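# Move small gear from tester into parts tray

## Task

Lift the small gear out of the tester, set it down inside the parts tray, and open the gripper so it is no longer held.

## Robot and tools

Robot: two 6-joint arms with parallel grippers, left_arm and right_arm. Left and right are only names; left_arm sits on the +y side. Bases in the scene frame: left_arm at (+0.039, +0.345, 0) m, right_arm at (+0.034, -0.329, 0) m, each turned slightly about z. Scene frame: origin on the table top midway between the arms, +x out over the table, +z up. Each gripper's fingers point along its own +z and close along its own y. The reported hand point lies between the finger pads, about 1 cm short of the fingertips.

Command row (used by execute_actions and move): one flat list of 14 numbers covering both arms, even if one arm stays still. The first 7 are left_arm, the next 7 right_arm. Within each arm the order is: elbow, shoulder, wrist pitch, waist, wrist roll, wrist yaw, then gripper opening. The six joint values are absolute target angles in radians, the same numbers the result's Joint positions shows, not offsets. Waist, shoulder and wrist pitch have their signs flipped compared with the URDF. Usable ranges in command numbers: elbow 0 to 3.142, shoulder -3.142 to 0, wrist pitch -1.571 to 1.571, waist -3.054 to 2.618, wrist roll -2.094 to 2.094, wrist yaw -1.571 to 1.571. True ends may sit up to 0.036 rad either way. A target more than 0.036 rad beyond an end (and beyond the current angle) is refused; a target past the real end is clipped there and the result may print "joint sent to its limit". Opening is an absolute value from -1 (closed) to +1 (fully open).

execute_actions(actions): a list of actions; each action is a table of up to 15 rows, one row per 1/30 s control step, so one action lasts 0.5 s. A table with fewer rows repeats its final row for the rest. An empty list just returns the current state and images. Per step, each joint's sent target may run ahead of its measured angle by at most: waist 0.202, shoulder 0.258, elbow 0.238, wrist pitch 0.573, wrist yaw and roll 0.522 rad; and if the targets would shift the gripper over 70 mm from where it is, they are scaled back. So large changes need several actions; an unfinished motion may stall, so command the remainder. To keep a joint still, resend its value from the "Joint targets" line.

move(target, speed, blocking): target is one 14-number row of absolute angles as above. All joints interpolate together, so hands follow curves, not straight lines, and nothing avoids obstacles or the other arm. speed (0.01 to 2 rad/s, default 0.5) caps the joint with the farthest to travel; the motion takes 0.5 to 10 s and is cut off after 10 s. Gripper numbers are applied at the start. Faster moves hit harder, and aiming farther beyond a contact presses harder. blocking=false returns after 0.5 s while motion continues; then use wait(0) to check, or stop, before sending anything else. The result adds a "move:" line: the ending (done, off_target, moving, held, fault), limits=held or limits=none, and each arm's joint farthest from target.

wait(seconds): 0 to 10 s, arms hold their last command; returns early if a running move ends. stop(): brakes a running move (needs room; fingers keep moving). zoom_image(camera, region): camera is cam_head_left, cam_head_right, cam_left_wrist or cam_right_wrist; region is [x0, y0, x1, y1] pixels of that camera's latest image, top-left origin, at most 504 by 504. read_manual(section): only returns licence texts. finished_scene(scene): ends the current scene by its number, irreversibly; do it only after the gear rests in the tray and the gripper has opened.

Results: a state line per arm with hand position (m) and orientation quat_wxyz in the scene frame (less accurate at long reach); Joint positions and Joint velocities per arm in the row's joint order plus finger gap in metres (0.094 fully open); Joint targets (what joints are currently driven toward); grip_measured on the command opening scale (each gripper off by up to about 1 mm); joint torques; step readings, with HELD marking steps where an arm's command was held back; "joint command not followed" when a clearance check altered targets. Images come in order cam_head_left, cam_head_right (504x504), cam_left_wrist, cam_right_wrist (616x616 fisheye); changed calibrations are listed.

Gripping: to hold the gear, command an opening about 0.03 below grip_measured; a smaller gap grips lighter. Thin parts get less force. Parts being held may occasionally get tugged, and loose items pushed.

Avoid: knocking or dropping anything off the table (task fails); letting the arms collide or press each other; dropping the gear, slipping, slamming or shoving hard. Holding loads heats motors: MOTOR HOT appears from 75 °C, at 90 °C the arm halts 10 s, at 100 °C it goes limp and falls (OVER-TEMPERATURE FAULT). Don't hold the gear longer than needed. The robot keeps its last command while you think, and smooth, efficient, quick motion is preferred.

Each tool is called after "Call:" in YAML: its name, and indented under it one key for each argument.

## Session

Call:
execute_actions:
  actions: []

Scene clock: 0.00 s.
left_arm: end_effector_position=(+0.3976, +0.3899, +0.2407) grip_measured=+1.000 end_effector_quat_wxyz=(+0.225, +0.110, +0.966, -0.063) | right_arm: end_effector_position=(+0.5358, -0.3687, +0.1011) grip_measured=+1.000 end_effector_quat_wxyz=(-0.239, +0.690, +0.509, +0.455)
Joint names: [elbow, shoulder, wrist pitch, waist, wrist roll, wrist yaw]
Joint positions: left_arm=[ 1.695 -1.604  1.275 -0.368  0.428  0.275  0.094] | right_arm=[ 1.991 -2.399  1.065  0.314  1.529 -1.077  0.094]
Joint velocities: left_arm=[-0.017  0.007 -0.007 -0.002 -0.007 -0.007  0.   ] | right_arm=[-0.027  0.007  0.037  0.007  0.051  0.022  0.   ]
Joint torques (N m, as the arm reports them, + toward a larger Joint positions number): no reading
Joint targets: left_arm=[1.707 -1.593 1.270 -0.368 0.430 0.282] | right_arm=[1.999 -2.384 1.069 0.314 1.530 -1.090]
camera_calibration (this result's frames):
cam_left_wrist: T_world_to_cam=[[-0.0507687, -0.979962, 0.192608, 0.360626], [-0.99868, 0.0483123, -0.0174316, 0.434079], [0.00777693, -0.193238, -0.981121, 0.432328], [0, 0, 0, 1]] pos_world=[0.448452, 0.41597, 0.362274]
cam_right_wrist: T_world_to_cam=[[-0.867567, 0.490853, 0.0799477, 0.635703], [-0.110672, -0.347279, 0.931208, -0.144847], [0.484851, 0.799037, 0.355611, 0.118464], [0, 0, 0, 1]] pos_world=[0.478047, -0.456997, 0.0419328]

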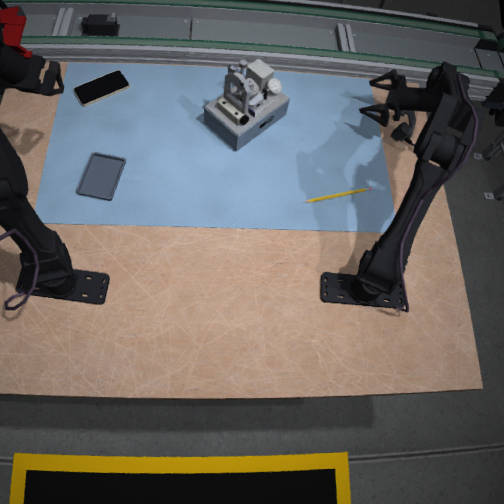

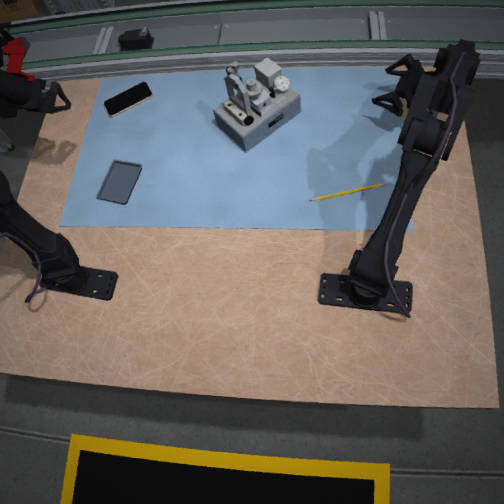

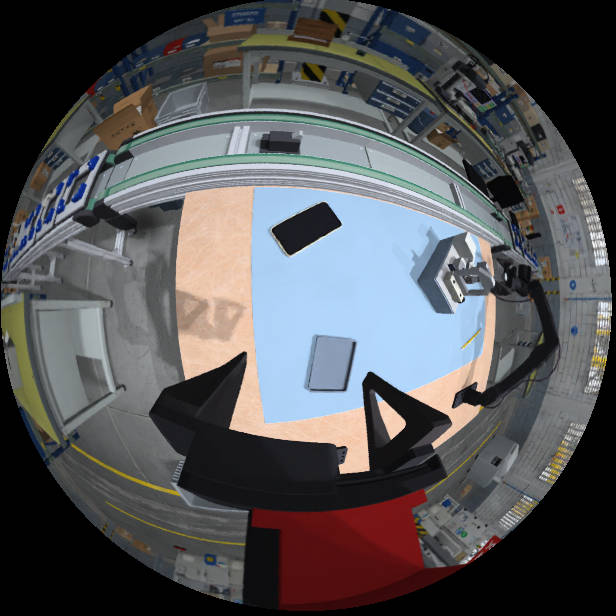

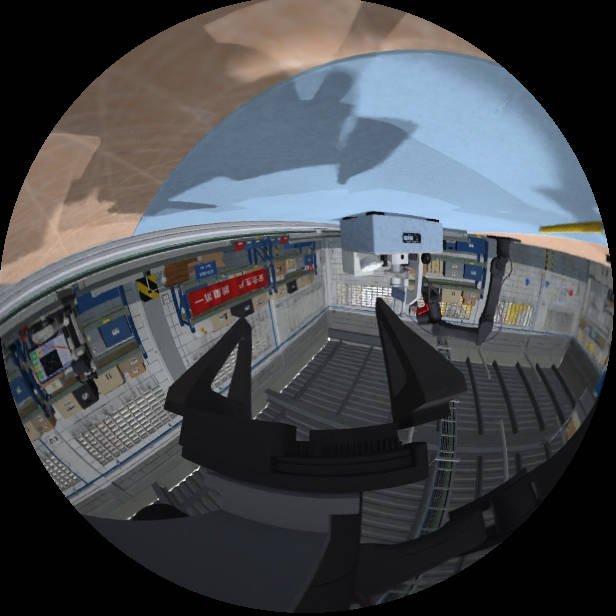

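Call:
zoom_image:
  camera: "cam_head_left"
  region: [190, 47, 310, 157]

Call:
zoom_image:
  camera: "cam_head_right"
  region: [198, 47, 318, 157]

Region (190, 47, 310, 157) of cam_head_left's 504x504 image, scaled by 4.200, with more detail than that image has; it fills the top 462 rows of this view, and the rest is white.

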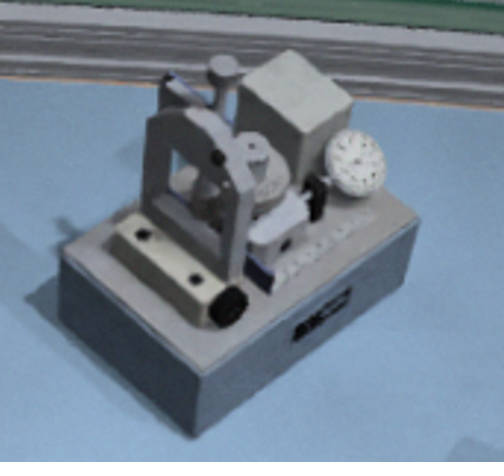

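Region (198, 47, 318, 157) of cam_head_right's 504x504 image, scaled by 4.200, with more detail than that image has; it fills the top 462 rows of this view, and the rest is white.

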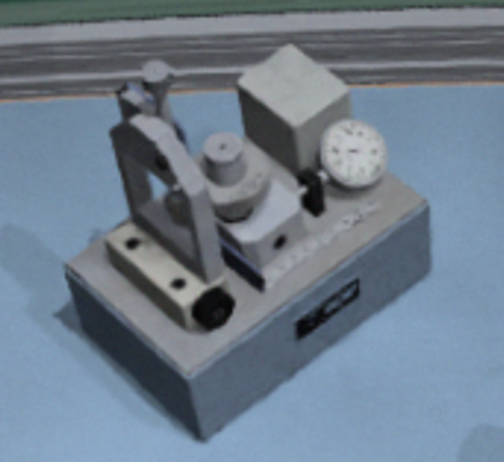

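Call:
move:
  target: [1.3,-1.75,0.2,0.1,0.2,0.2,0.0, 1.58,-2.10,-0.55,0.0,0,-1.4,0.0]
  speed: 1.0

Call:
move:
  target: [0.85,-1.96,-1.045,0.538,0.03,0.16,-0.35, 1.575,-2.13,-0.60,-0.365,0,-1.41,0.0]
  speed: 0.7

Call:
zoom_image:
  camera: "cam_left_wrist"
  region: [210, 170, 430, 410]

Call:
zoom_image:
  camera: "cam_right_wrist"
  region: [220, 250, 400, 430]

Scene clock: 36.50 s.
left_arm: end_effector_position=(+0.5267, +0.2056, +0.1737) grip_measured=+0.001 end_effector_quat_wxyz=(+0.433, +0.230, +0.867, -0.092) | right_arm: end_effector_position=(+0.5516, -0.1984, +0.2682) grip_measured=+0.002 end_effector_quat_wxyz=(+0.560, -0.423, +0.568, +0.431)
Joint names: [elbow, shoulder, wrist pitch, waist, wrist roll, wrist yaw]
Joint positions: left_arm=[ 1.302 -1.752  0.219  0.097  0.211  0.204  0.047] | right_arm=[ 1.59  -2.128 -0.53   0.005  0.009 -1.386  0.047]
Joint velocities: left_arm=[ 0.012 -0.017 -0.037 -0.002  0.022 -0.051 -0.   ] | right_arm=[-0.002 -0.002  0.022 -0.002  0.022 -0.066 -0.   ]
Joint torques (N m, as the arm reports them, + toward a larger Joint positions number): left_arm=[ 6.26  8.02 -1.58  0.31 -0.14  0.05] | right_arm=[ 6.33 12.71 -1.47 -0.47 -0.12 -0.1 ]
Joint targets: left_arm=[1.300 -1.750 0.200 0.100 0.200 0.200] | right_arm=[1.580 -2.100 -0.550 -0.000 0.000 -1.400]
move: off_target (right_arm); limits=none; left_arm: farthest joint: the wrist pitch, 0.019 radians from its target (1.075 radians at the start); right_arm: farthest joint: the shoulder, 0.028 radians from its target (0.299 radians at the start)
camera_calibration (this result's frames):
cam_left_wrist: T_world_to_cam=[[-0.368588, -0.917052, 0.152176, 0.360932], [-0.846253, 0.26327, -0.46319, 0.523711], [0.384706, -0.299506, -0.873097, 0.134521], [0, 0, 0, 1]] pos_world=[0.524476, 0.233406, 0.305102]
cam_right_wrist: T_world_to_cam=[[0.932531, -0.244494, -0.265723, -0.493626], [-0.36003, -0.685901, -0.632391, 0.250119], [-0.0276442, 0.685392, -0.727649, 0.465905], [0, 0, 0, 1]] pos_world=[0.563251, -0.268459, 0.36602]

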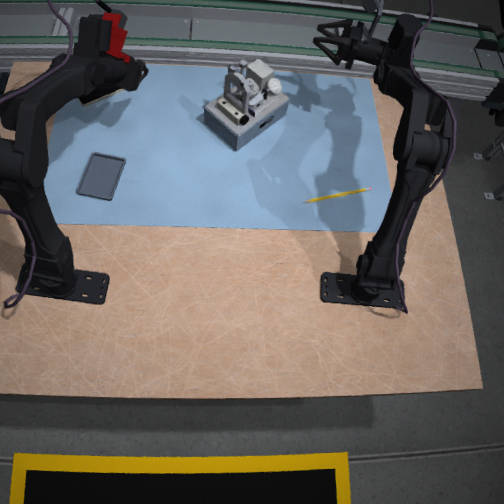

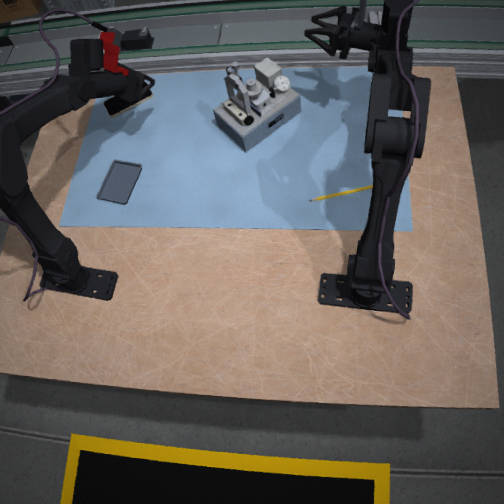

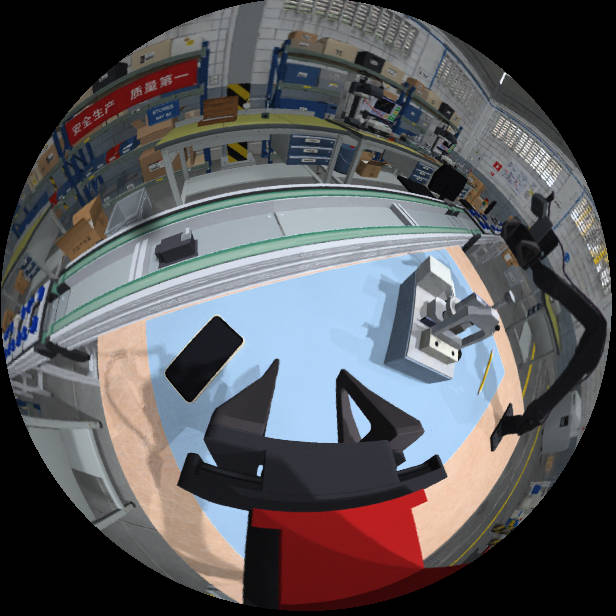

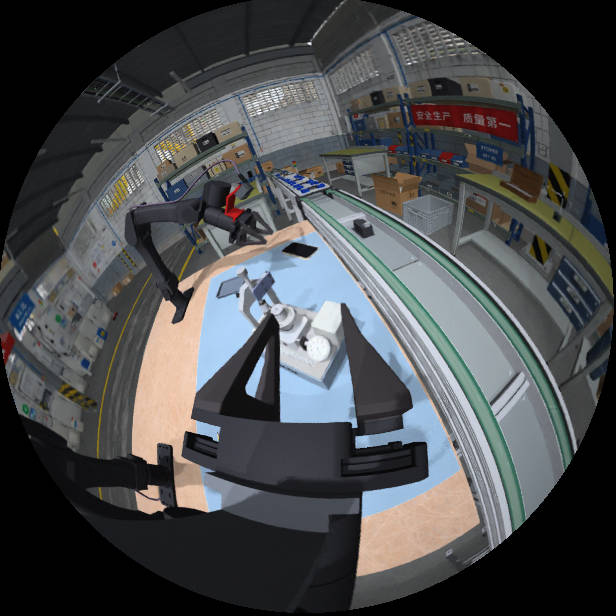

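Scene clock: 39.13 s.
left_arm: end_effector_position=(+0.4439, +0.0034, +0.1517) grip_measured=-0.349 end_effector_quat_wxyz=(+0.627, +0.300, +0.670, -0.260) | right_arm: end_effector_position=(+0.4686, -0.0222, +0.2733) grip_measured=+0.002 end_effector_quat_wxyz=(-0.484, +0.531, -0.463, -0.519)
Joint names: [elbow, shoulder, wrist pitch, waist, wrist roll, wrist yaw]
Joint positions: left_arm=[ 0.855 -1.959 -1.026  0.534  0.04   0.167  0.031] | right_arm=[ 1.59  -2.128 -0.581 -0.36   0.008 -1.398  0.047]
Joint velocities: left_arm=[-0.002 -0.002 -0.007 -0.002 -0.022  0.022  0.   ] | right_arm=[-0.012 -0.002  0.007 -0.017  0.007 -0.007 -0.   ]
Joint torques (N m, as the arm reports them, + toward a larger Joint positions number): left_arm=[ 4.49  8.1  -1.86  0.32 -0.11 -0.03] | right_arm=[ 5.9  10.36 -1.47 -0.56 -0.08 -0.11]
Joint targets: left_arm=[0.850 -1.960 -1.045 0.538 0.030 0.160] | right_arm=[1.575 -2.130 -0.600 -0.365 -0.000 -1.410]
move: done; limits=none; left_arm: farthest joint: the wrist pitch, 0.019 radians from its target (1.264 radians at the start); right_arm: farthest joint: the wrist pitch, 0.019 radians from its target (0.070 radians at the start)
camera_calibration (this result's frames):
cam_left_wrist: T_world_to_cam=[[-0.719633, -0.665655, 0.197565, 0.296489], [-0.452564, 0.233863, -0.860519, 0.382285], [0.526606, -0.708669, -0.469547, -0.0361984], [0, 0, 0, 1]] pos_world=[0.405434, 0.0823048, 0.253391]
cam_right_wrist: T_world_to_cam=[[0.968922, 0.119954, -0.216335, -0.394261], [-0.050037, -0.761435, -0.646308, 0.201173], [-0.242253, 0.637047, -0.731769, 0.447189], [0, 0, 0, 1]] pos_world=[0.500407, -0.0844071, 0.371966]

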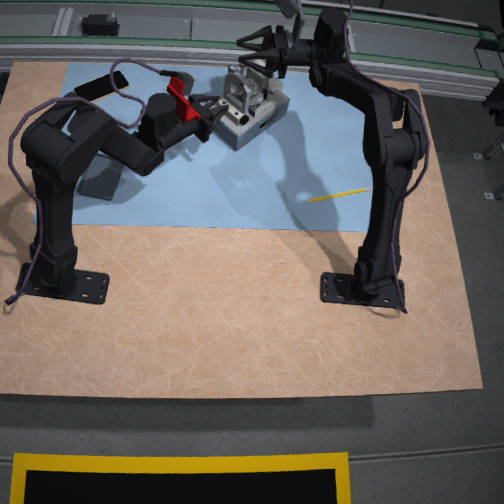

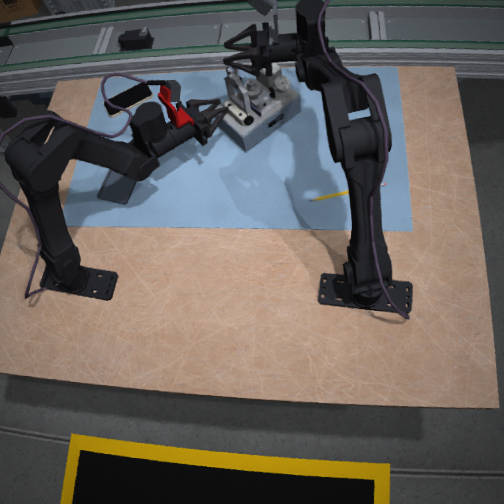

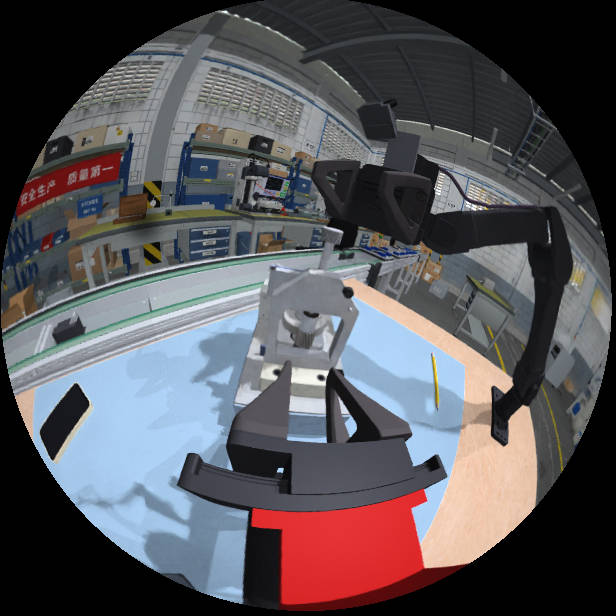

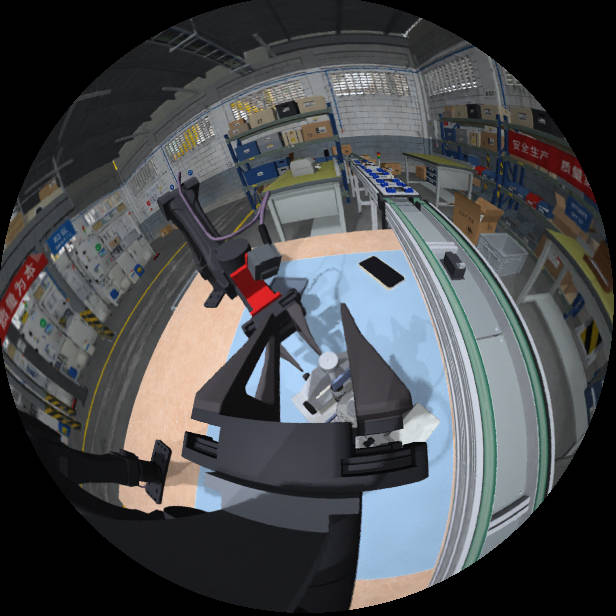

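Region (210, 170, 430, 410) of cam_left_wrist's 616x616 image, scaled by 2.100, with more detail than that image has; it fills the left 462 columns of this view, and the rest is white.

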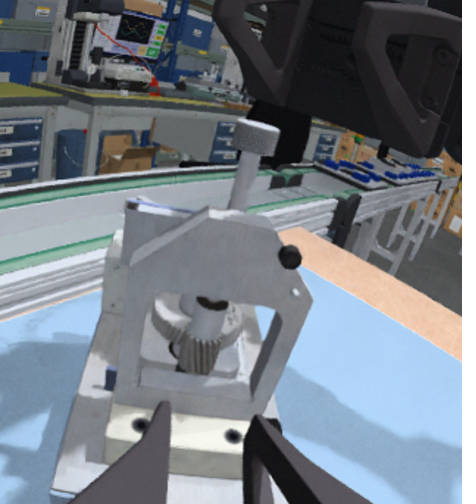

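Region (220, 250, 400, 430) of cam_right_wrist's 616x616 image, scaled by 2.800, with more detail than that image has.

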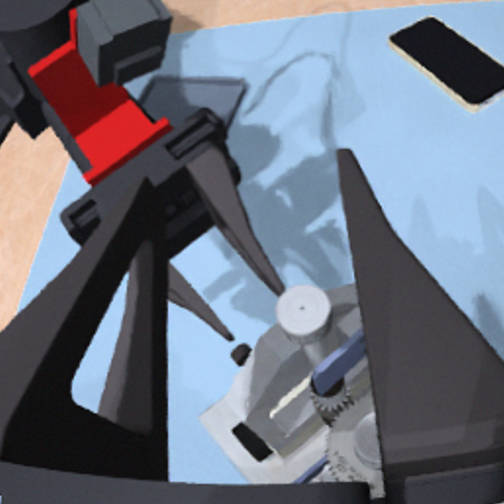

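Call:
move:
  target: [1.096,-2.10,-0.925,0.558,0.02,0.14,-0.35, 1.558,-2.20,-0.665,-0.343,0,-1.41,-0.1]
  speed: 0.15

Call:
zoom_image:
  camera: "cam_left_wrist"
  region: [230, 270, 390, 430]

Call:
zoom_image:
  camera: "cam_right_wrist"
  region: [220, 250, 400, 430]

Scene clock: 54.90 s.
left_arm: end_effector_position=(+0.4779, -0.0289, +0.1441) grip_measured=-0.349 end_effector_quat_wxyz=(+0.620, +0.297, +0.678, -0.260) | right_arm: end_effector_position=(+0.4778, -0.0234, +0.2371) grip_measured=-0.098 end_effector_quat_wxyz=(-0.477, +0.524, -0.474, -0.523)
Joint names: [elbow, shoulder, wrist pitch, waist, wrist roll, wrist yaw]
Joint positions: left_arm=[ 1.069 -2.098 -0.932  0.55   0.03   0.147  0.031] | right_arm=[ 1.565 -2.198 -0.645 -0.353  0.008 -1.398  0.042]
Joint velocities: left_arm=[ 0.007  0.002  0.022  0.007 -0.007 -0.007 -0.   ] | right_arm=[ 0.007 -0.007  0.022 -0.002 -0.022  0.007 -0.001]
Joint torques (N m, as the arm reports them, + toward a larger Joint positions number): left_arm=[ 7.19  9.27 -1.58  0.77 -0.11 -0.03] | right_arm=[ 6.35 10.68 -1.51  0.68 -0.08 -0.12]
Joint targets: left_arm=[1.096 -2.100 -0.925 0.558 0.020 0.140] | right_arm=[1.558 -2.200 -0.665 -0.343 0.000 -1.410]
move: off_target (left_arm); limits=none; left_arm: farthest joint: the elbow, 0.027 radians from its target (0.241 radians at the start); right_arm: farthest joint: the wrist pitch, 0.020 radians from its target (0.084 radians at the start)
camera_calibration (this result's frames):
cam_left_wrist: T_world_to_cam=[[-0.711924, -0.670607, 0.208448, 0.295537], [-0.471214, 0.236087, -0.849836, 0.406075], [0.520694, -0.703242, -0.484075, -0.0754659], [0, 0, 0, 1]] pos_world=[0.441043, 0.0492498, 0.246962]
cam_right_wrist: T_world_to_cam=[[0.962878, 0.111034, -0.246045, -0.401171], [-0.0746897, -0.766314, -0.63811, 0.187041], [-0.2594, 0.632798, -0.729574, 0.431306], [0, 0, 0, 1]] pos_world=[0.51213, -0.0850543, 0.335316]

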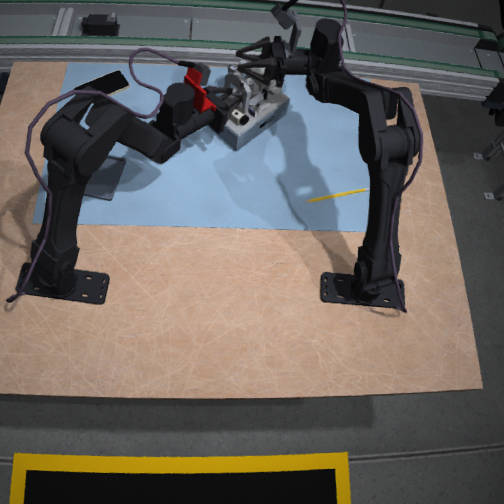

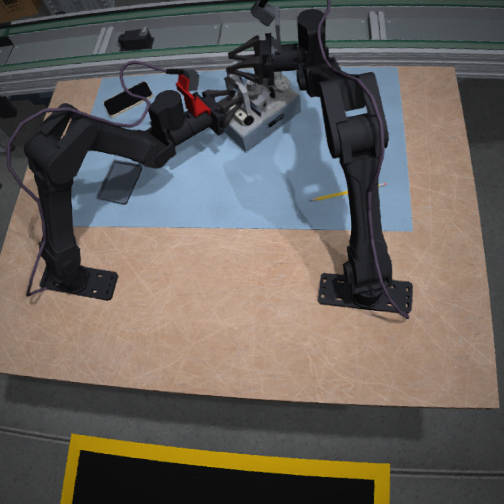

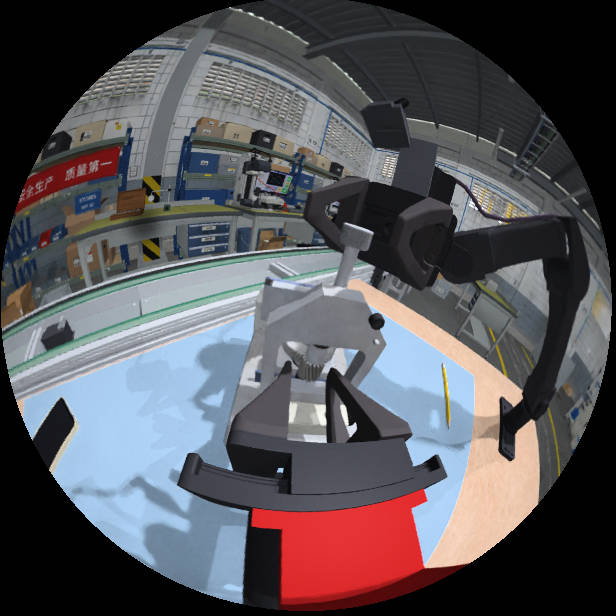

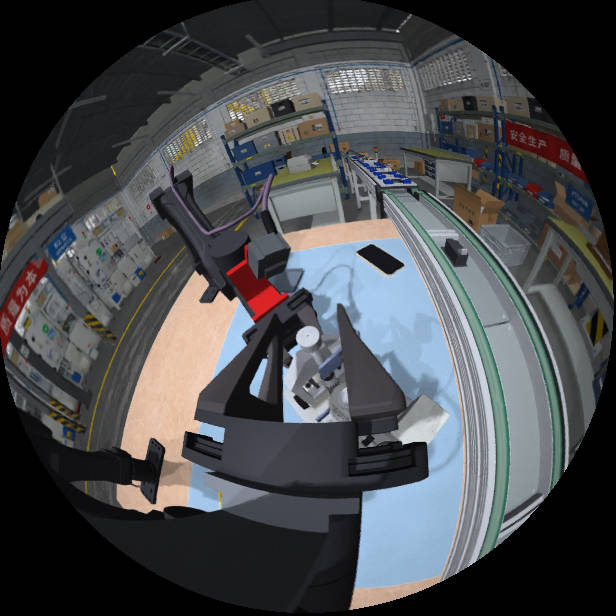

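Region (230, 270, 390, 430) of cam_left_wrist's 616x616 image, scaled by 3.150, with more detail than that image has.

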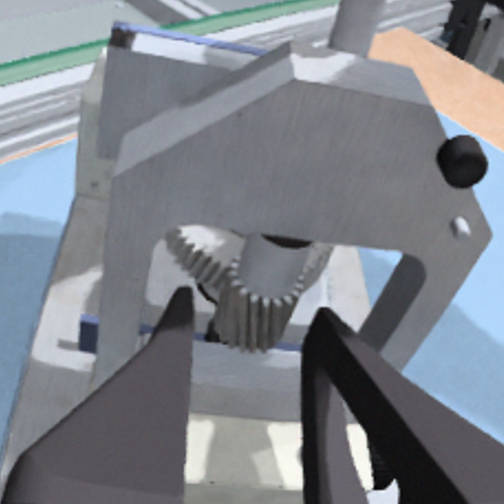

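Region (220, 250, 400, 430) of cam_right_wrist's 616x616 image, scaled by 2.800, with more detail than that image has.

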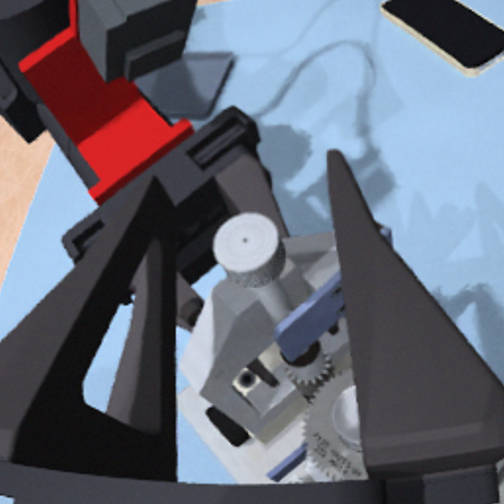

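Call:
move:
  target: [1.162,-2.143,-0.903,0.563,0.02,0.136,-0.35, 1.565,-2.211,-0.665,-0.35,0,-1.415,-0.55]
  speed: 0.08

Call:
zoom_image:
  camera: "cam_left_wrist"
  region: [230, 270, 390, 430]

Scene clock: 63.70 s.
left_arm: end_effector_position=(+0.4870, -0.0394, +0.1423) grip_measured=-0.349 end_effector_quat_wxyz=(+0.620, +0.298, +0.677, -0.261) | right_arm: end_effector_position=(+0.4773, -0.0235, +0.2371) grip_measured=-0.548 end_effector_quat_wxyz=(-0.477, +0.525, -0.473, -0.523)
Joint names: [elbow, shoulder, wrist pitch, waist, wrist roll, wrist yaw]
Joint positions: left_arm=[ 1.135 -2.141 -0.911  0.555  0.03   0.143  0.031] | right_arm=[ 1.565 -2.198 -0.646 -0.353  0.008 -1.401  0.021]
Joint velocities: left_arm=[-0.007  0.012  0.007 -0.002  0.022  0.022 -0.   ] | right_arm=[ 0.027 -0.012 -0.037  0.007 -0.007  0.022 -0.   ]
Joint torques (N m, as the arm reports them, + toward a larger Joint positions number): left_arm=[ 7.31  9.68 -1.59  0.81 -0.13 -0.03] | right_arm=[ 7.04  9.8  -1.49  0.23 -0.12 -0.12]
Joint targets: left_arm=[1.162 -2.143 -0.903 0.563 0.020 0.136] | right_arm=[1.565 -2.211 -0.665 -0.350 -0.000 -1.415]
move: off_target (left_arm); limits=none; left_arm: farthest joint: the elbow, 0.027 radians from its target (0.093 radians at the start); right_arm: farthest joint: the wrist pitch, 0.019 radians from its target (0.019 radians at the start)
camera_calibration (this result's frames):
cam_left_wrist: T_world_to_cam=[[-0.713304, -0.669169, 0.208353, 0.296086], [-0.470299, 0.236598, -0.8502, 0.41093], [0.519632, -0.704439, -0.483476, -0.0881301], [0, 0, 0, 1]] pos_world=[0.450254, 0.0388242, 0.245073]
cam_right_wrist: T_world_to_cam=[[0.962627, 0.113987, -0.245674, -0.400535], [-0.0721096, -0.766498, -0.638186, 0.185763], [-0.261054, 0.632051, -0.729632, 0.432008], [0, 0, 0, 1]] pos_world=[0.511739, -0.0850084, 0.335357]

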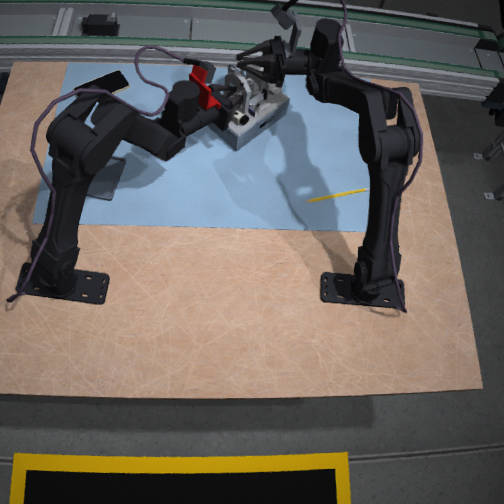

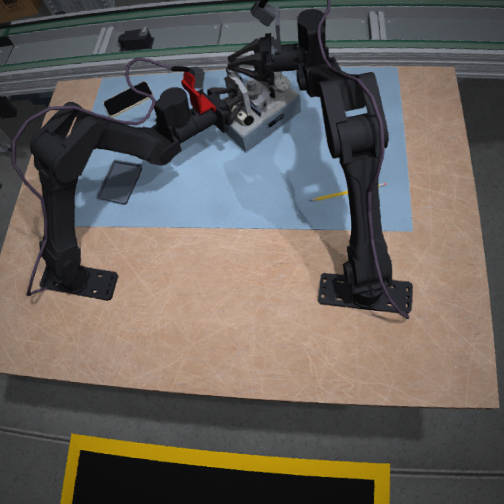

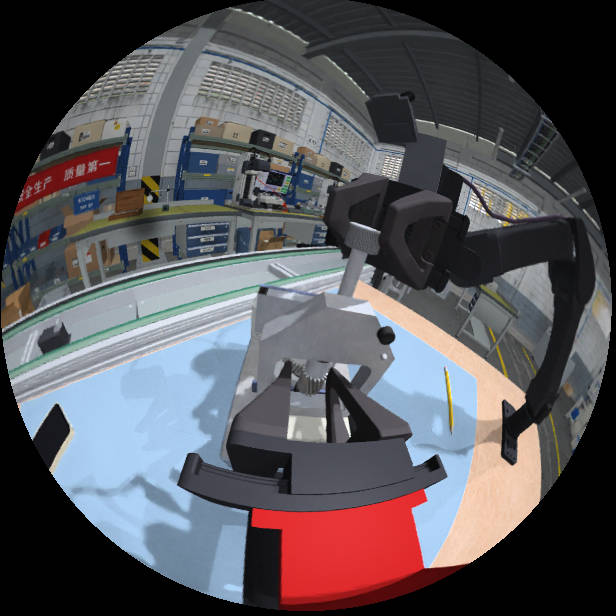

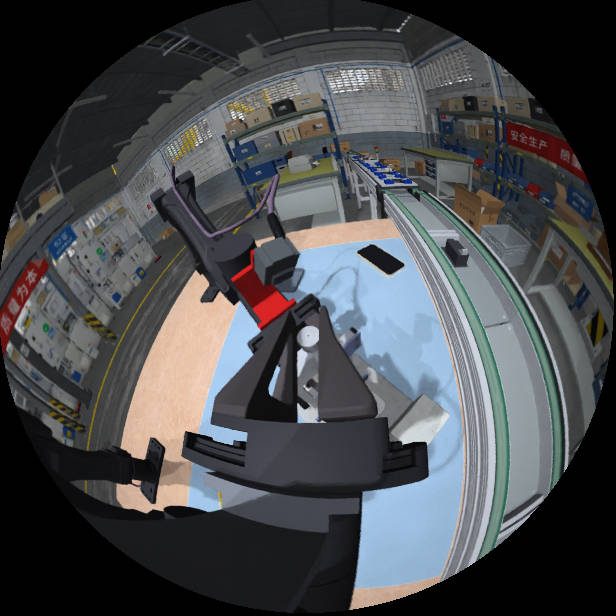

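Region (230, 270, 390, 430) of cam_left_wrist's 616x616 image, scaled by 3.150, with more detail than that image has.

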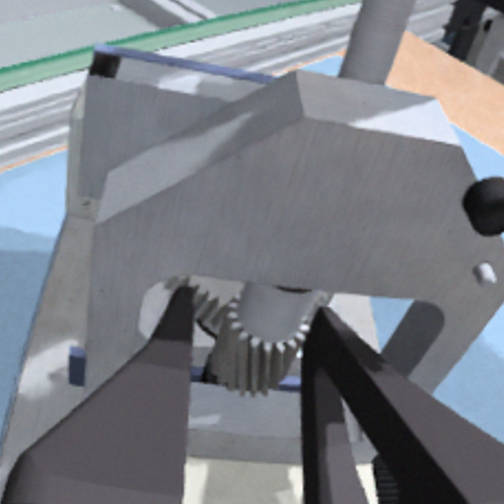

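Call:
execute_actions:
  actions:
    - [[1.162,-2.143,-0.903,0.558,0.02,0.16,-0.5, 1.548,-2.198,-0.675,-0.353,0,-1.41,-0.55]]
    - [[1.162,-2.143,-0.903,0.558,0.02,0.158,-0.62, 1.56,-2.19,-0.675,-0.353,0,-1.41,-0.66]]
    - [[1.162,-2.143,-0.903,0.558,0.02,0.155,-0.66, 1.58,-2.17,-0.675,-0.353,0,-1.41,-0.75]]
    - [[1.162,-2.143,-0.903,0.558,0.02,0.155,-0.66, 1.61,-2.14,-0.675,-0.353,0,-1.41,-0.75]]
    - [[1.162,-2.143,-0.903,0.558,0.02,0.155,-0.66, 1.635,-2.125,-0.665,-0.353,0,-1.415,-0.75]]
    - [[1.162,-2.143,-0.903,0.558,0.02,0.155,-0.66, 1.655,-2.12,-0.65,-0.353,0,-1.425,-0.75]]

Scene clock: 80.30 s.
left_arm: end_effector_position=(+0.4858, -0.0406, +0.1420) grip_measured=-0.633 end_effector_quat_wxyz=(+0.617, +0.298, +0.678, -0.266) | right_arm: end_effector_position=(+0.4767, -0.0234, +0.2488) grip_measured=-0.708 end_effector_quat_wxyz=(-0.475, +0.530, -0.467, -0.526)
Joint names: [elbow, shoulder, wrist pitch, waist, wrist roll, wrist yaw]
Joint positions: left_arm=[ 1.135 -2.141 -0.909  0.555  0.023  0.152  0.017] | right_arm=[ 1.6   -2.19  -0.608 -0.353  0.005 -1.417  0.014]
Joint velocities: left_arm=[-0.002 -0.007  0.007  0.007  0.051 -0.007 -0.   ] | right_arm=[ 0.017 -0.027 -0.022  0.002 -0.022 -0.081 -0.   ]
Joint torques (N m, as the arm reports them, + toward a larger Joint positions number): left_arm=[ 7.3   9.69 -1.62  0.26 -0.06  0.05] | right_arm=[12.03 16.4  -1.76 -0.08 -0.09 -0.09]
Joint targets: left_arm=[1.162 -2.143 -0.903 0.558 0.020 0.155] | right_arm=[1.655 -2.120 -0.650 -0.353 0.000 -1.425]
Step readings (joint positions; steps 1 to 15: 1st action; 16 to 30: 2nd action; 31 to 45: 3rd action; 46 to 60: 4th action; 61 to 75: 5th action; 76 to 90: 6th action):
0: left_arm=[1.135 -2.141 -0.911 0.555 0.030 0.142] | right_arm=[1.565 -2.198 -0.646 -0.353 0.008 -1.401]
1: left_arm=[1.135 -2.141 -0.911 0.555 0.030 0.144] | right_arm=[1.564 -2.198 -0.647 -0.353 0.008 -1.401]
2: left_arm=[1.135 -2.141 -0.911 0.555 0.030 0.146] | right_arm=[1.562 -2.198 -0.650 -0.353 0.008 -1.401]
4: left_arm=[1.135 -2.141 -0.910 0.555 0.030 0.149] | right_arm=[1.558 -2.198 -0.652 -0.353 0.008 -1.401]
8: left_arm=[1.135 -2.141 -0.910 0.555 0.030 0.151] | right_arm=[1.555 -2.198 -0.653 -0.353 0.008 -1.401]
15: left_arm=[1.135 -2.141 -0.910 0.555 0.030 0.153] | right_arm=[1.555 -2.198 -0.655 -0.353 0.008 -1.401]
16: left_arm=[1.135 -2.141 -0.910 0.555 0.030 0.153] | right_arm=[1.555 -2.198 -0.655 -0.353 0.008 -1.401]
17: left_arm=[1.135 -2.141 -0.910 0.555 0.029 0.152] | right_arm=[1.555 -2.198 -0.656 -0.353 0.008 -1.398]
19: left_arm=[1.135 -2.141 -0.910 0.555 0.026 0.152] | right_arm=[1.555 -2.198 -0.656 -0.353 0.008 -1.397]
23: left_arm=[1.135 -2.141 -0.910 0.555 0.025 0.152] | right_arm=[1.555 -2.198 -0.656 -0.353 0.007 -1.397]
30: left_arm=[1.135 -2.141 -0.910 0.555 0.025 0.152] | right_arm=[1.555 -2.198 -0.656 -0.353 0.007 -1.397]
31: left_arm=[1.135 -2.141 -0.910 0.555 0.025 0.152] | right_arm=[1.555 -2.198 -0.656 -0.353 0.007 -1.397]
32: left_arm=[1.135 -2.141 -0.909 0.555 0.023 0.152] | right_arm=[1.555 -2.198 -0.656 -0.353 0.006 -1.397]
34: left_arm=[1.135 -2.141 -0.909 0.555 0.023 0.152] | right_arm=[1.555 -2.198 -0.656 -0.353 0.006 -1.397]
38: left_arm=[1.135 -2.141 -0.909 0.555 0.023 0.152] | right_arm=[1.555 -2.198 -0.656 -0.353 0.006 -1.397]
45: left_arm=[1.135 -2.141 -0.909 0.555 0.023 0.152] | right_arm=[1.555 -2.198 -0.656 -0.353 0.006 -1.397]
46: left_arm=[1.135 -2.141 -0.909 0.555 0.023 0.152] | right_arm=[1.558 -2.197 -0.655 -0.353 0.006 -1.397]
47: left_arm=[1.135 -2.141 -0.909 0.555 0.023 0.152] | right_arm=[1.560 -2.197 -0.653 -0.353 0.006 -1.398]
49: left_arm=[1.135 -2.141 -0.909 0.555 0.023 0.152] | right_arm=[1.563 -2.197 -0.651 -0.353 0.006 -1.400]
53: left_arm=[1.135 -2.141 -0.909 0.555 0.023 0.152] | right_arm=[1.563 -2.197 -0.650 -0.353 0.006 -1.400]
60: left_arm=[1.135 -2.141 -0.909 0.555 0.023 0.152] | right_arm=[1.563 -2.197 -0.650 -0.353 0.006 -1.401]
61: left_arm=[1.135 -2.141 -0.909 0.555 0.023 0.152] | right_arm=[1.567 -2.196 -0.646 -0.353 0.005 -1.402]
62: left_arm=[1.135 -2.141 -0.909 0.555 0.023 0.152] | right_arm=[1.572 -2.196 -0.641 -0.353 0.005 -1.405]
64: left_arm=[1.135 -2.141 -0.909 0.555 0.023 0.152] | right_arm=[1.580 -2.193 -0.635 -0.353 0.005 -1.408]
68: left_arm=[1.135 -2.141 -0.909 0.555 0.023 0.152] | right_arm=[1.584 -2.190 -0.629 -0.353 0.005 -1.408]
75: left_arm=[1.135 -2.141 -0.909 0.555 0.023 0.152] | right_arm=[1.584 -2.190 -0.629 -0.353 0.005 -1.408]
76: left_arm=[1.135 -2.141 -0.909 0.555 0.023 0.152] | right_arm=[1.587 -2.190 -0.626 -0.353 0.005 -1.410]
77: left_arm=[1.135 -2.141 -0.909 0.555 0.023 0.152] | right_arm=[1.591 -2.190 -0.620 -0.353 0.005 -1.412]
79: left_arm=[1.135 -2.141 -0.909 0.555 0.023 0.152] | right_arm=[1.597 -2.190 -0.613 -0.353 0.005 -1.415]
83: left_arm=[1.135 -2.141 -0.909 0.555 0.023 0.152] | right_arm=[1.599 -2.190 -0.609 -0.353 0.005 -1.417]
90: Joint positions above
camera_calibration (this result's frames):
cam_left_wrist: T_world_to_cam=[[-0.717669, -0.661869, 0.216519, 0.295744], [-0.474181, 0.236748, -0.847999, 0.41198], [0.510004, -0.711252, -0.483752, -0.0840305], [0, 0, 0, 1]] pos_world=[0.450455, 0.0384417, 0.244674]
cam_right_wrist: T_world_to_cam=[[0.962541, 0.129364, -0.238287, -0.398514], [-0.0553327, -0.766625, -0.639707, 0.185661], [-0.265432, 0.628929, -0.730749, 0.442625], [0, 0, 0, 1]] pos_world=[0.511346, -0.0844941, 0.347256]

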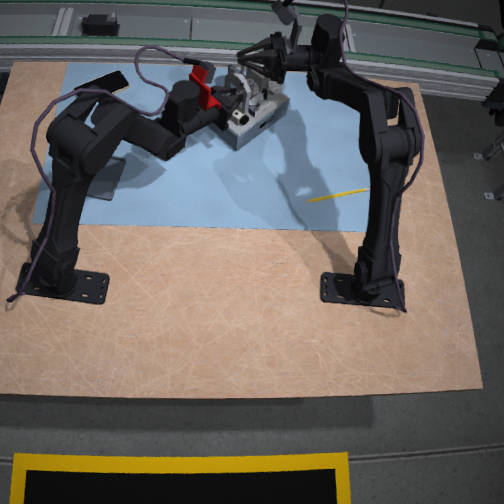

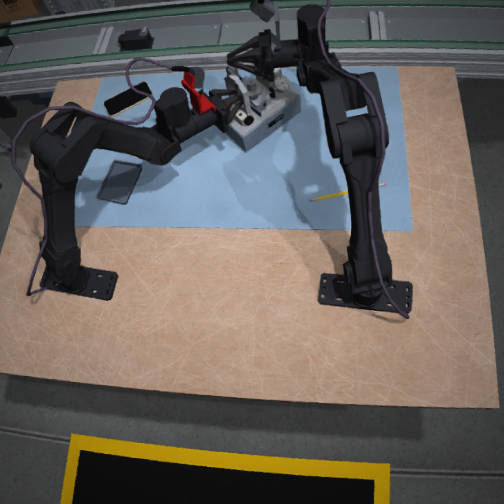

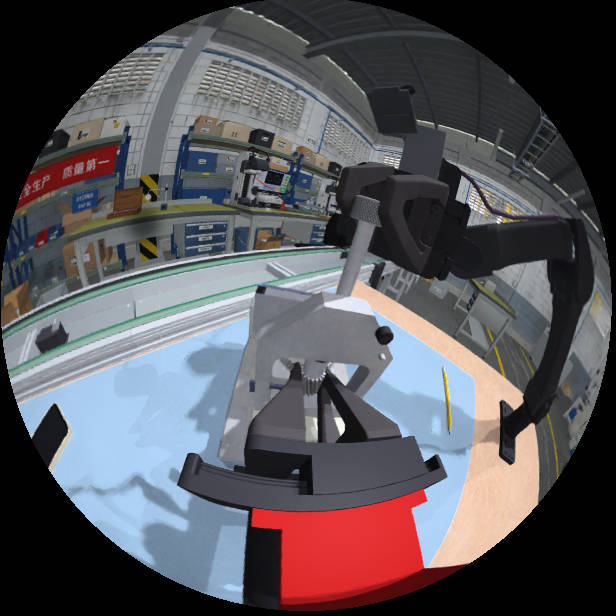

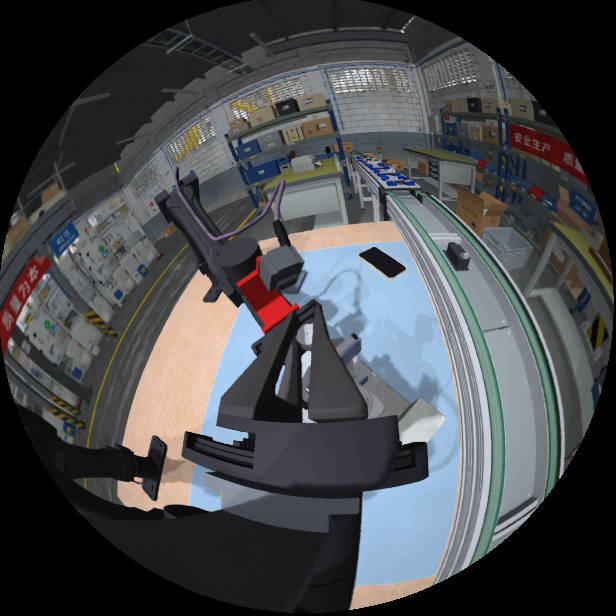

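Call:
execute_actions:
  actions:
    - [[1.162,-2.12,-0.915,0.555,0.02,0.152,-0.665, 1.675,-2.118,-0.65,-0.353,0,-1.428,-0.75]]
    - [[1.162,-2.106,-0.918,0.555,0.02,0.152,-0.665, 1.685,-2.118,-0.64,-0.353,0,-1.43,-0.75]]
    - [[1.162,-2.096,-0.922,0.555,0.02,0.152,-0.665, 1.685,-2.118,-0.64,-0.353,0,-1.43,-0.75]]
    - [[1.129,-2.096,-0.922,0.547,0.02,0.16,-0.665, 1.685,-2.118,-0.64,-0.353,0,-1.43,-0.75]]
    - [[1.113,-2.086,-0.928,0.545,0.02,0.162,-0.665, 1.685,-2.118,-0.64,-0.353,0,-1.43,-0.75]]
    - [[1.097,-2.076,-0.934,0.543,0.02,0.164,-0.665, 1.685,-2.118,-0.64,-0.353,0,-1.43,-0.75]]

Call:
zoom_image:
  camera: "cam_left_wrist"
  region: [250, 320, 370, 430]

Scene clock: 90.73 s.
left_arm: end_effector_position=(+0.4797, -0.0353, +0.1446) grip_measured=-0.633 end_effector_quat_wxyz=(+0.614, +0.299, +0.680, -0.266) | right_arm: end_effector_position=(+0.4766, -0.0235, +0.2534) grip_measured=-0.708 end_effector_quat_wxyz=(-0.471, +0.532, -0.465, -0.528)
Joint names: [elbow, shoulder, wrist pitch, waist, wrist roll, wrist yaw]
Joint positions: left_arm=[ 1.101 -2.107 -0.901  0.553  0.023  0.157  0.017] | right_arm=[ 1.621 -2.19  -0.582 -0.352  0.003 -1.428  0.014]
Joint velocities: left_arm=[ 0.022 -0.007  0.007 -0.002 -0.11   0.007 -0.   ] | right_arm=[-0.012  0.002  0.022 -0.017 -0.051 -0.037  0.   ]
Joint torques (N m, as the arm reports them, + toward a larger Joint positions number): left_arm=[ 5.02 12.06 -1.98 -0.96 -0.05  0.1 ] | right_arm=[12.85 16.48 -1.88 -0.24 -0.04 -0.02]
Joint targets: left_arm=[1.097 -2.076 -0.934 0.543 0.020 0.164] | right_arm=[1.685 -2.118 -0.640 -0.353 0.000 -1.430]
Step readings (joint positions; steps 1 to 15: 1st action; 16 to 30: 2nd action; 31 to 45: 3rd action; 46 to 60: 4th action; 61 to 75: 5th action; 76 to 90: 6th action):
0: left_arm=[1.135 -2.141 -0.909 0.555 0.023 0.152] | right_arm=[1.600 -2.190 -0.608 -0.353 0.005 -1.417]
1: left_arm=[1.135 -2.141 -0.909 0.555 0.023 0.152] | right_arm=[1.603 -2.190 -0.607 -0.353 0.005 -1.419]
2: left_arm=[1.135 -2.141 -0.909 0.555 0.023 0.152] | right_arm=[1.606 -2.190 -0.603 -0.353 0.005 -1.421]
4: left_arm=[1.135 -2.141 -0.909 0.555 0.023 0.152] | right_arm=[1.613 -2.190 -0.600 -0.352 0.005 -1.424]
8: left_arm=[1.135 -2.141 -0.909 0.555 0.023 0.152] | right_arm=[1.615 -2.190 -0.598 -0.352 0.005 -1.426]
15: left_arm=[1.135 -2.141 -0.909 0.555 0.023 0.152] | right_arm=[1.615 -2.190 -0.598 -0.352 0.005 -1.426]
16: left_arm=[1.135 -2.141 -0.909 0.555 0.023 0.152] | right_arm=[1.617 -2.190 -0.596 -0.352 0.005 -1.427]
17: left_arm=[1.135 -2.140 -0.908 0.555 0.023 0.152] | right_arm=[1.618 -2.190 -0.592 -0.352 0.005 -1.428]
19: left_arm=[1.135 -2.138 -0.906 0.555 0.023 0.152] | right_arm=[1.619 -2.190 -0.587 -0.352 0.005 -1.428]
23: left_arm=[1.135 -2.138 -0.906 0.555 0.023 0.152] | right_arm=[1.621 -2.190 -0.583 -0.352 0.004 -1.428]
30: left_arm=[1.135 -2.138 -0.906 0.555 0.023 0.152] | right_arm=[1.621 -2.190 -0.582 -0.352 0.003 -1.428]
31: left_arm=[1.135 -2.137 -0.905 0.555 0.023 0.152] | right_arm=[1.621 -2.190 -0.582 -0.352 0.003 -1.428]
32: left_arm=[1.135 -2.136 -0.903 0.555 0.023 0.152] | right_arm=[1.621 -2.190 -0.582 -0.352 0.003 -1.428]
34: left_arm=[1.135 -2.133 -0.897 0.555 0.023 0.152] | right_arm=[1.621 -2.190 -0.582 -0.352 0.003 -1.428]
38: left_arm=[1.135 -2.131 -0.895 0.555 0.023 0.152] | right_arm=[1.621 -2.190 -0.582 -0.352 0.003 -1.428]
45: left_arm=[1.135 -2.131 -0.895 0.555 0.023 0.152] | right_arm=[1.621 -2.190 -0.582 -0.352 0.003 -1.428]
46: left_arm=[1.134 -2.131 -0.895 0.555 0.023 0.152] | right_arm=[1.621 -2.190 -0.582 -0.352 0.003 -1.428]
47: left_arm=[1.134 -2.131 -0.895 0.555 0.023 0.152] | right_arm=[1.621 -2.190 -0.582 -0.352 0.003 -1.428]
49: left_arm=[1.133 -2.129 -0.895 0.555 0.023 0.153] | right_arm=[1.621 -2.190 -0.582 -0.352 0.003 -1.428]
53: left_arm=[1.133 -2.127 -0.895 0.555 0.023 0.153] | right_arm=[1.621 -2.190 -0.582 -0.352 0.003 -1.428]
60: left_arm=[1.133 -2.127 -0.895 0.555 0.023 0.153] | right_arm=[1.621 -2.190 -0.582 -0.352 0.003 -1.428]
61: left_arm=[1.131 -2.126 -0.896 0.555 0.023 0.153] | right_arm=[1.621 -2.190 -0.582 -0.352 0.003 -1.428]
62: left_arm=[1.127 -2.124 -0.899 0.555 0.023 0.153] | right_arm=[1.621 -2.190 -0.582 -0.352 0.003 -1.428]
64: left_arm=[1.120 -2.118 -0.899 0.554 0.023 0.154] | right_arm=[1.621 -2.190 -0.582 -0.352 0.003 -1.428]
68: left_arm=[1.118 -2.116 -0.899 0.553 0.023 0.154] | right_arm=[1.621 -2.190 -0.582 -0.352 0.003 -1.428]
75: left_arm=[1.117 -2.116 -0.899 0.553 0.023 0.155] | right_arm=[1.621 -2.190 -0.582 -0.352 0.003 -1.428]
76: left_arm=[1.115 -2.115 -0.899 0.553 0.023 0.155] | right_arm=[1.621 -2.190 -0.582 -0.352 0.003 -1.428]
77: left_arm=[1.110 -2.112 -0.900 0.553 0.023 0.155] | right_arm=[1.621 -2.190 -0.582 -0.352 0.003 -1.428]
79: left_arm=[1.103 -2.108 -0.901 0.553 0.023 0.156] | right_arm=[1.621 -2.190 -0.582 -0.352 0.003 -1.428]
83: left_arm=[1.101 -2.107 -0.901 0.553 0.023 0.156] | right_arm=[1.621 -2.190 -0.582 -0.352 0.003 -1.428]
90: Joint positions above
camera_calibration (this result's frames):
cam_left_wrist: T_world_to_cam=[[-0.717744, -0.661247, 0.218166, 0.294123], [-0.479184, 0.24174, -0.843768, 0.412044], [0.5052, -0.710151, -0.490366, -0.0726256], [0, 0, 0, 1]] pos_world=[0.44524, 0.0433055, 0.247889]
cam_right_wrist: T_world_to_cam=[[0.960516, 0.139339, -0.240818, -0.395517], [-0.0487167, -0.767952, -0.638652, 0.18505], [-0.273926, 0.625167, -0.730843, 0.45], [0, 0, 0, 1]] pos_world=[0.512182, -0.084105, 0.351814]

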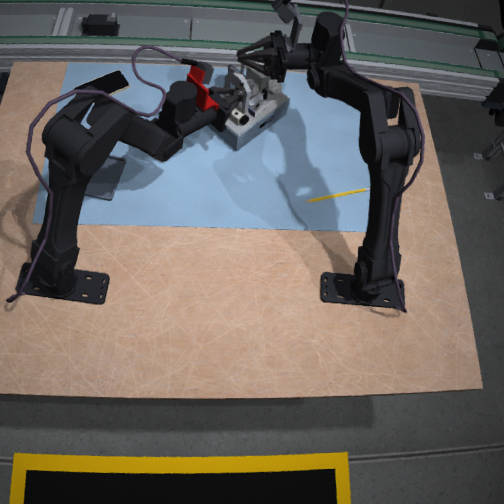

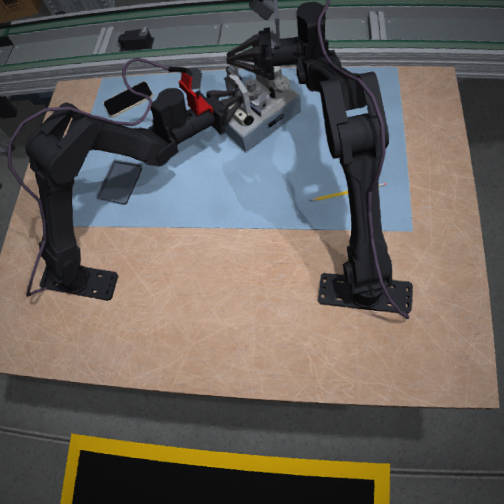

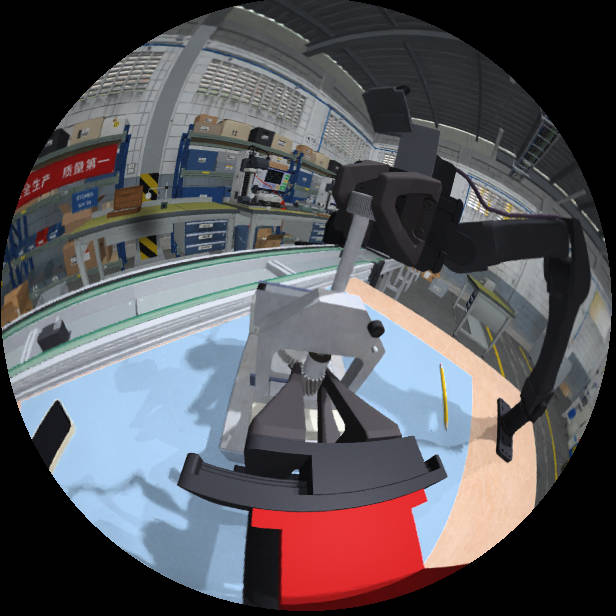

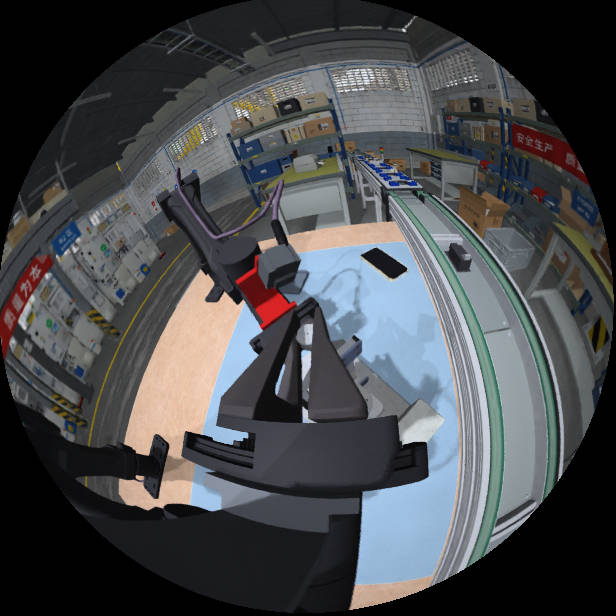

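Region (250, 320, 370, 430) of cam_left_wrist's 616x616 image, scaled by 4.200, with more detail than that image has; it fills the top 462 rows of this view, and the rest is white.

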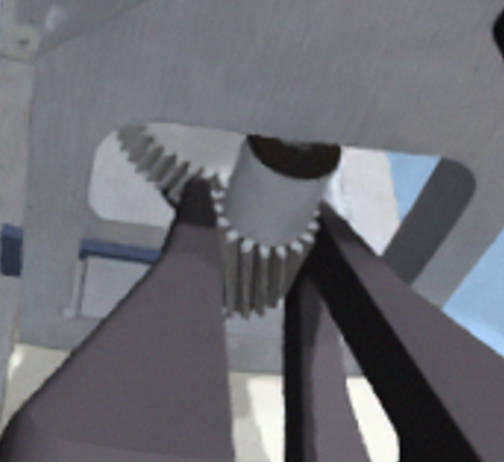

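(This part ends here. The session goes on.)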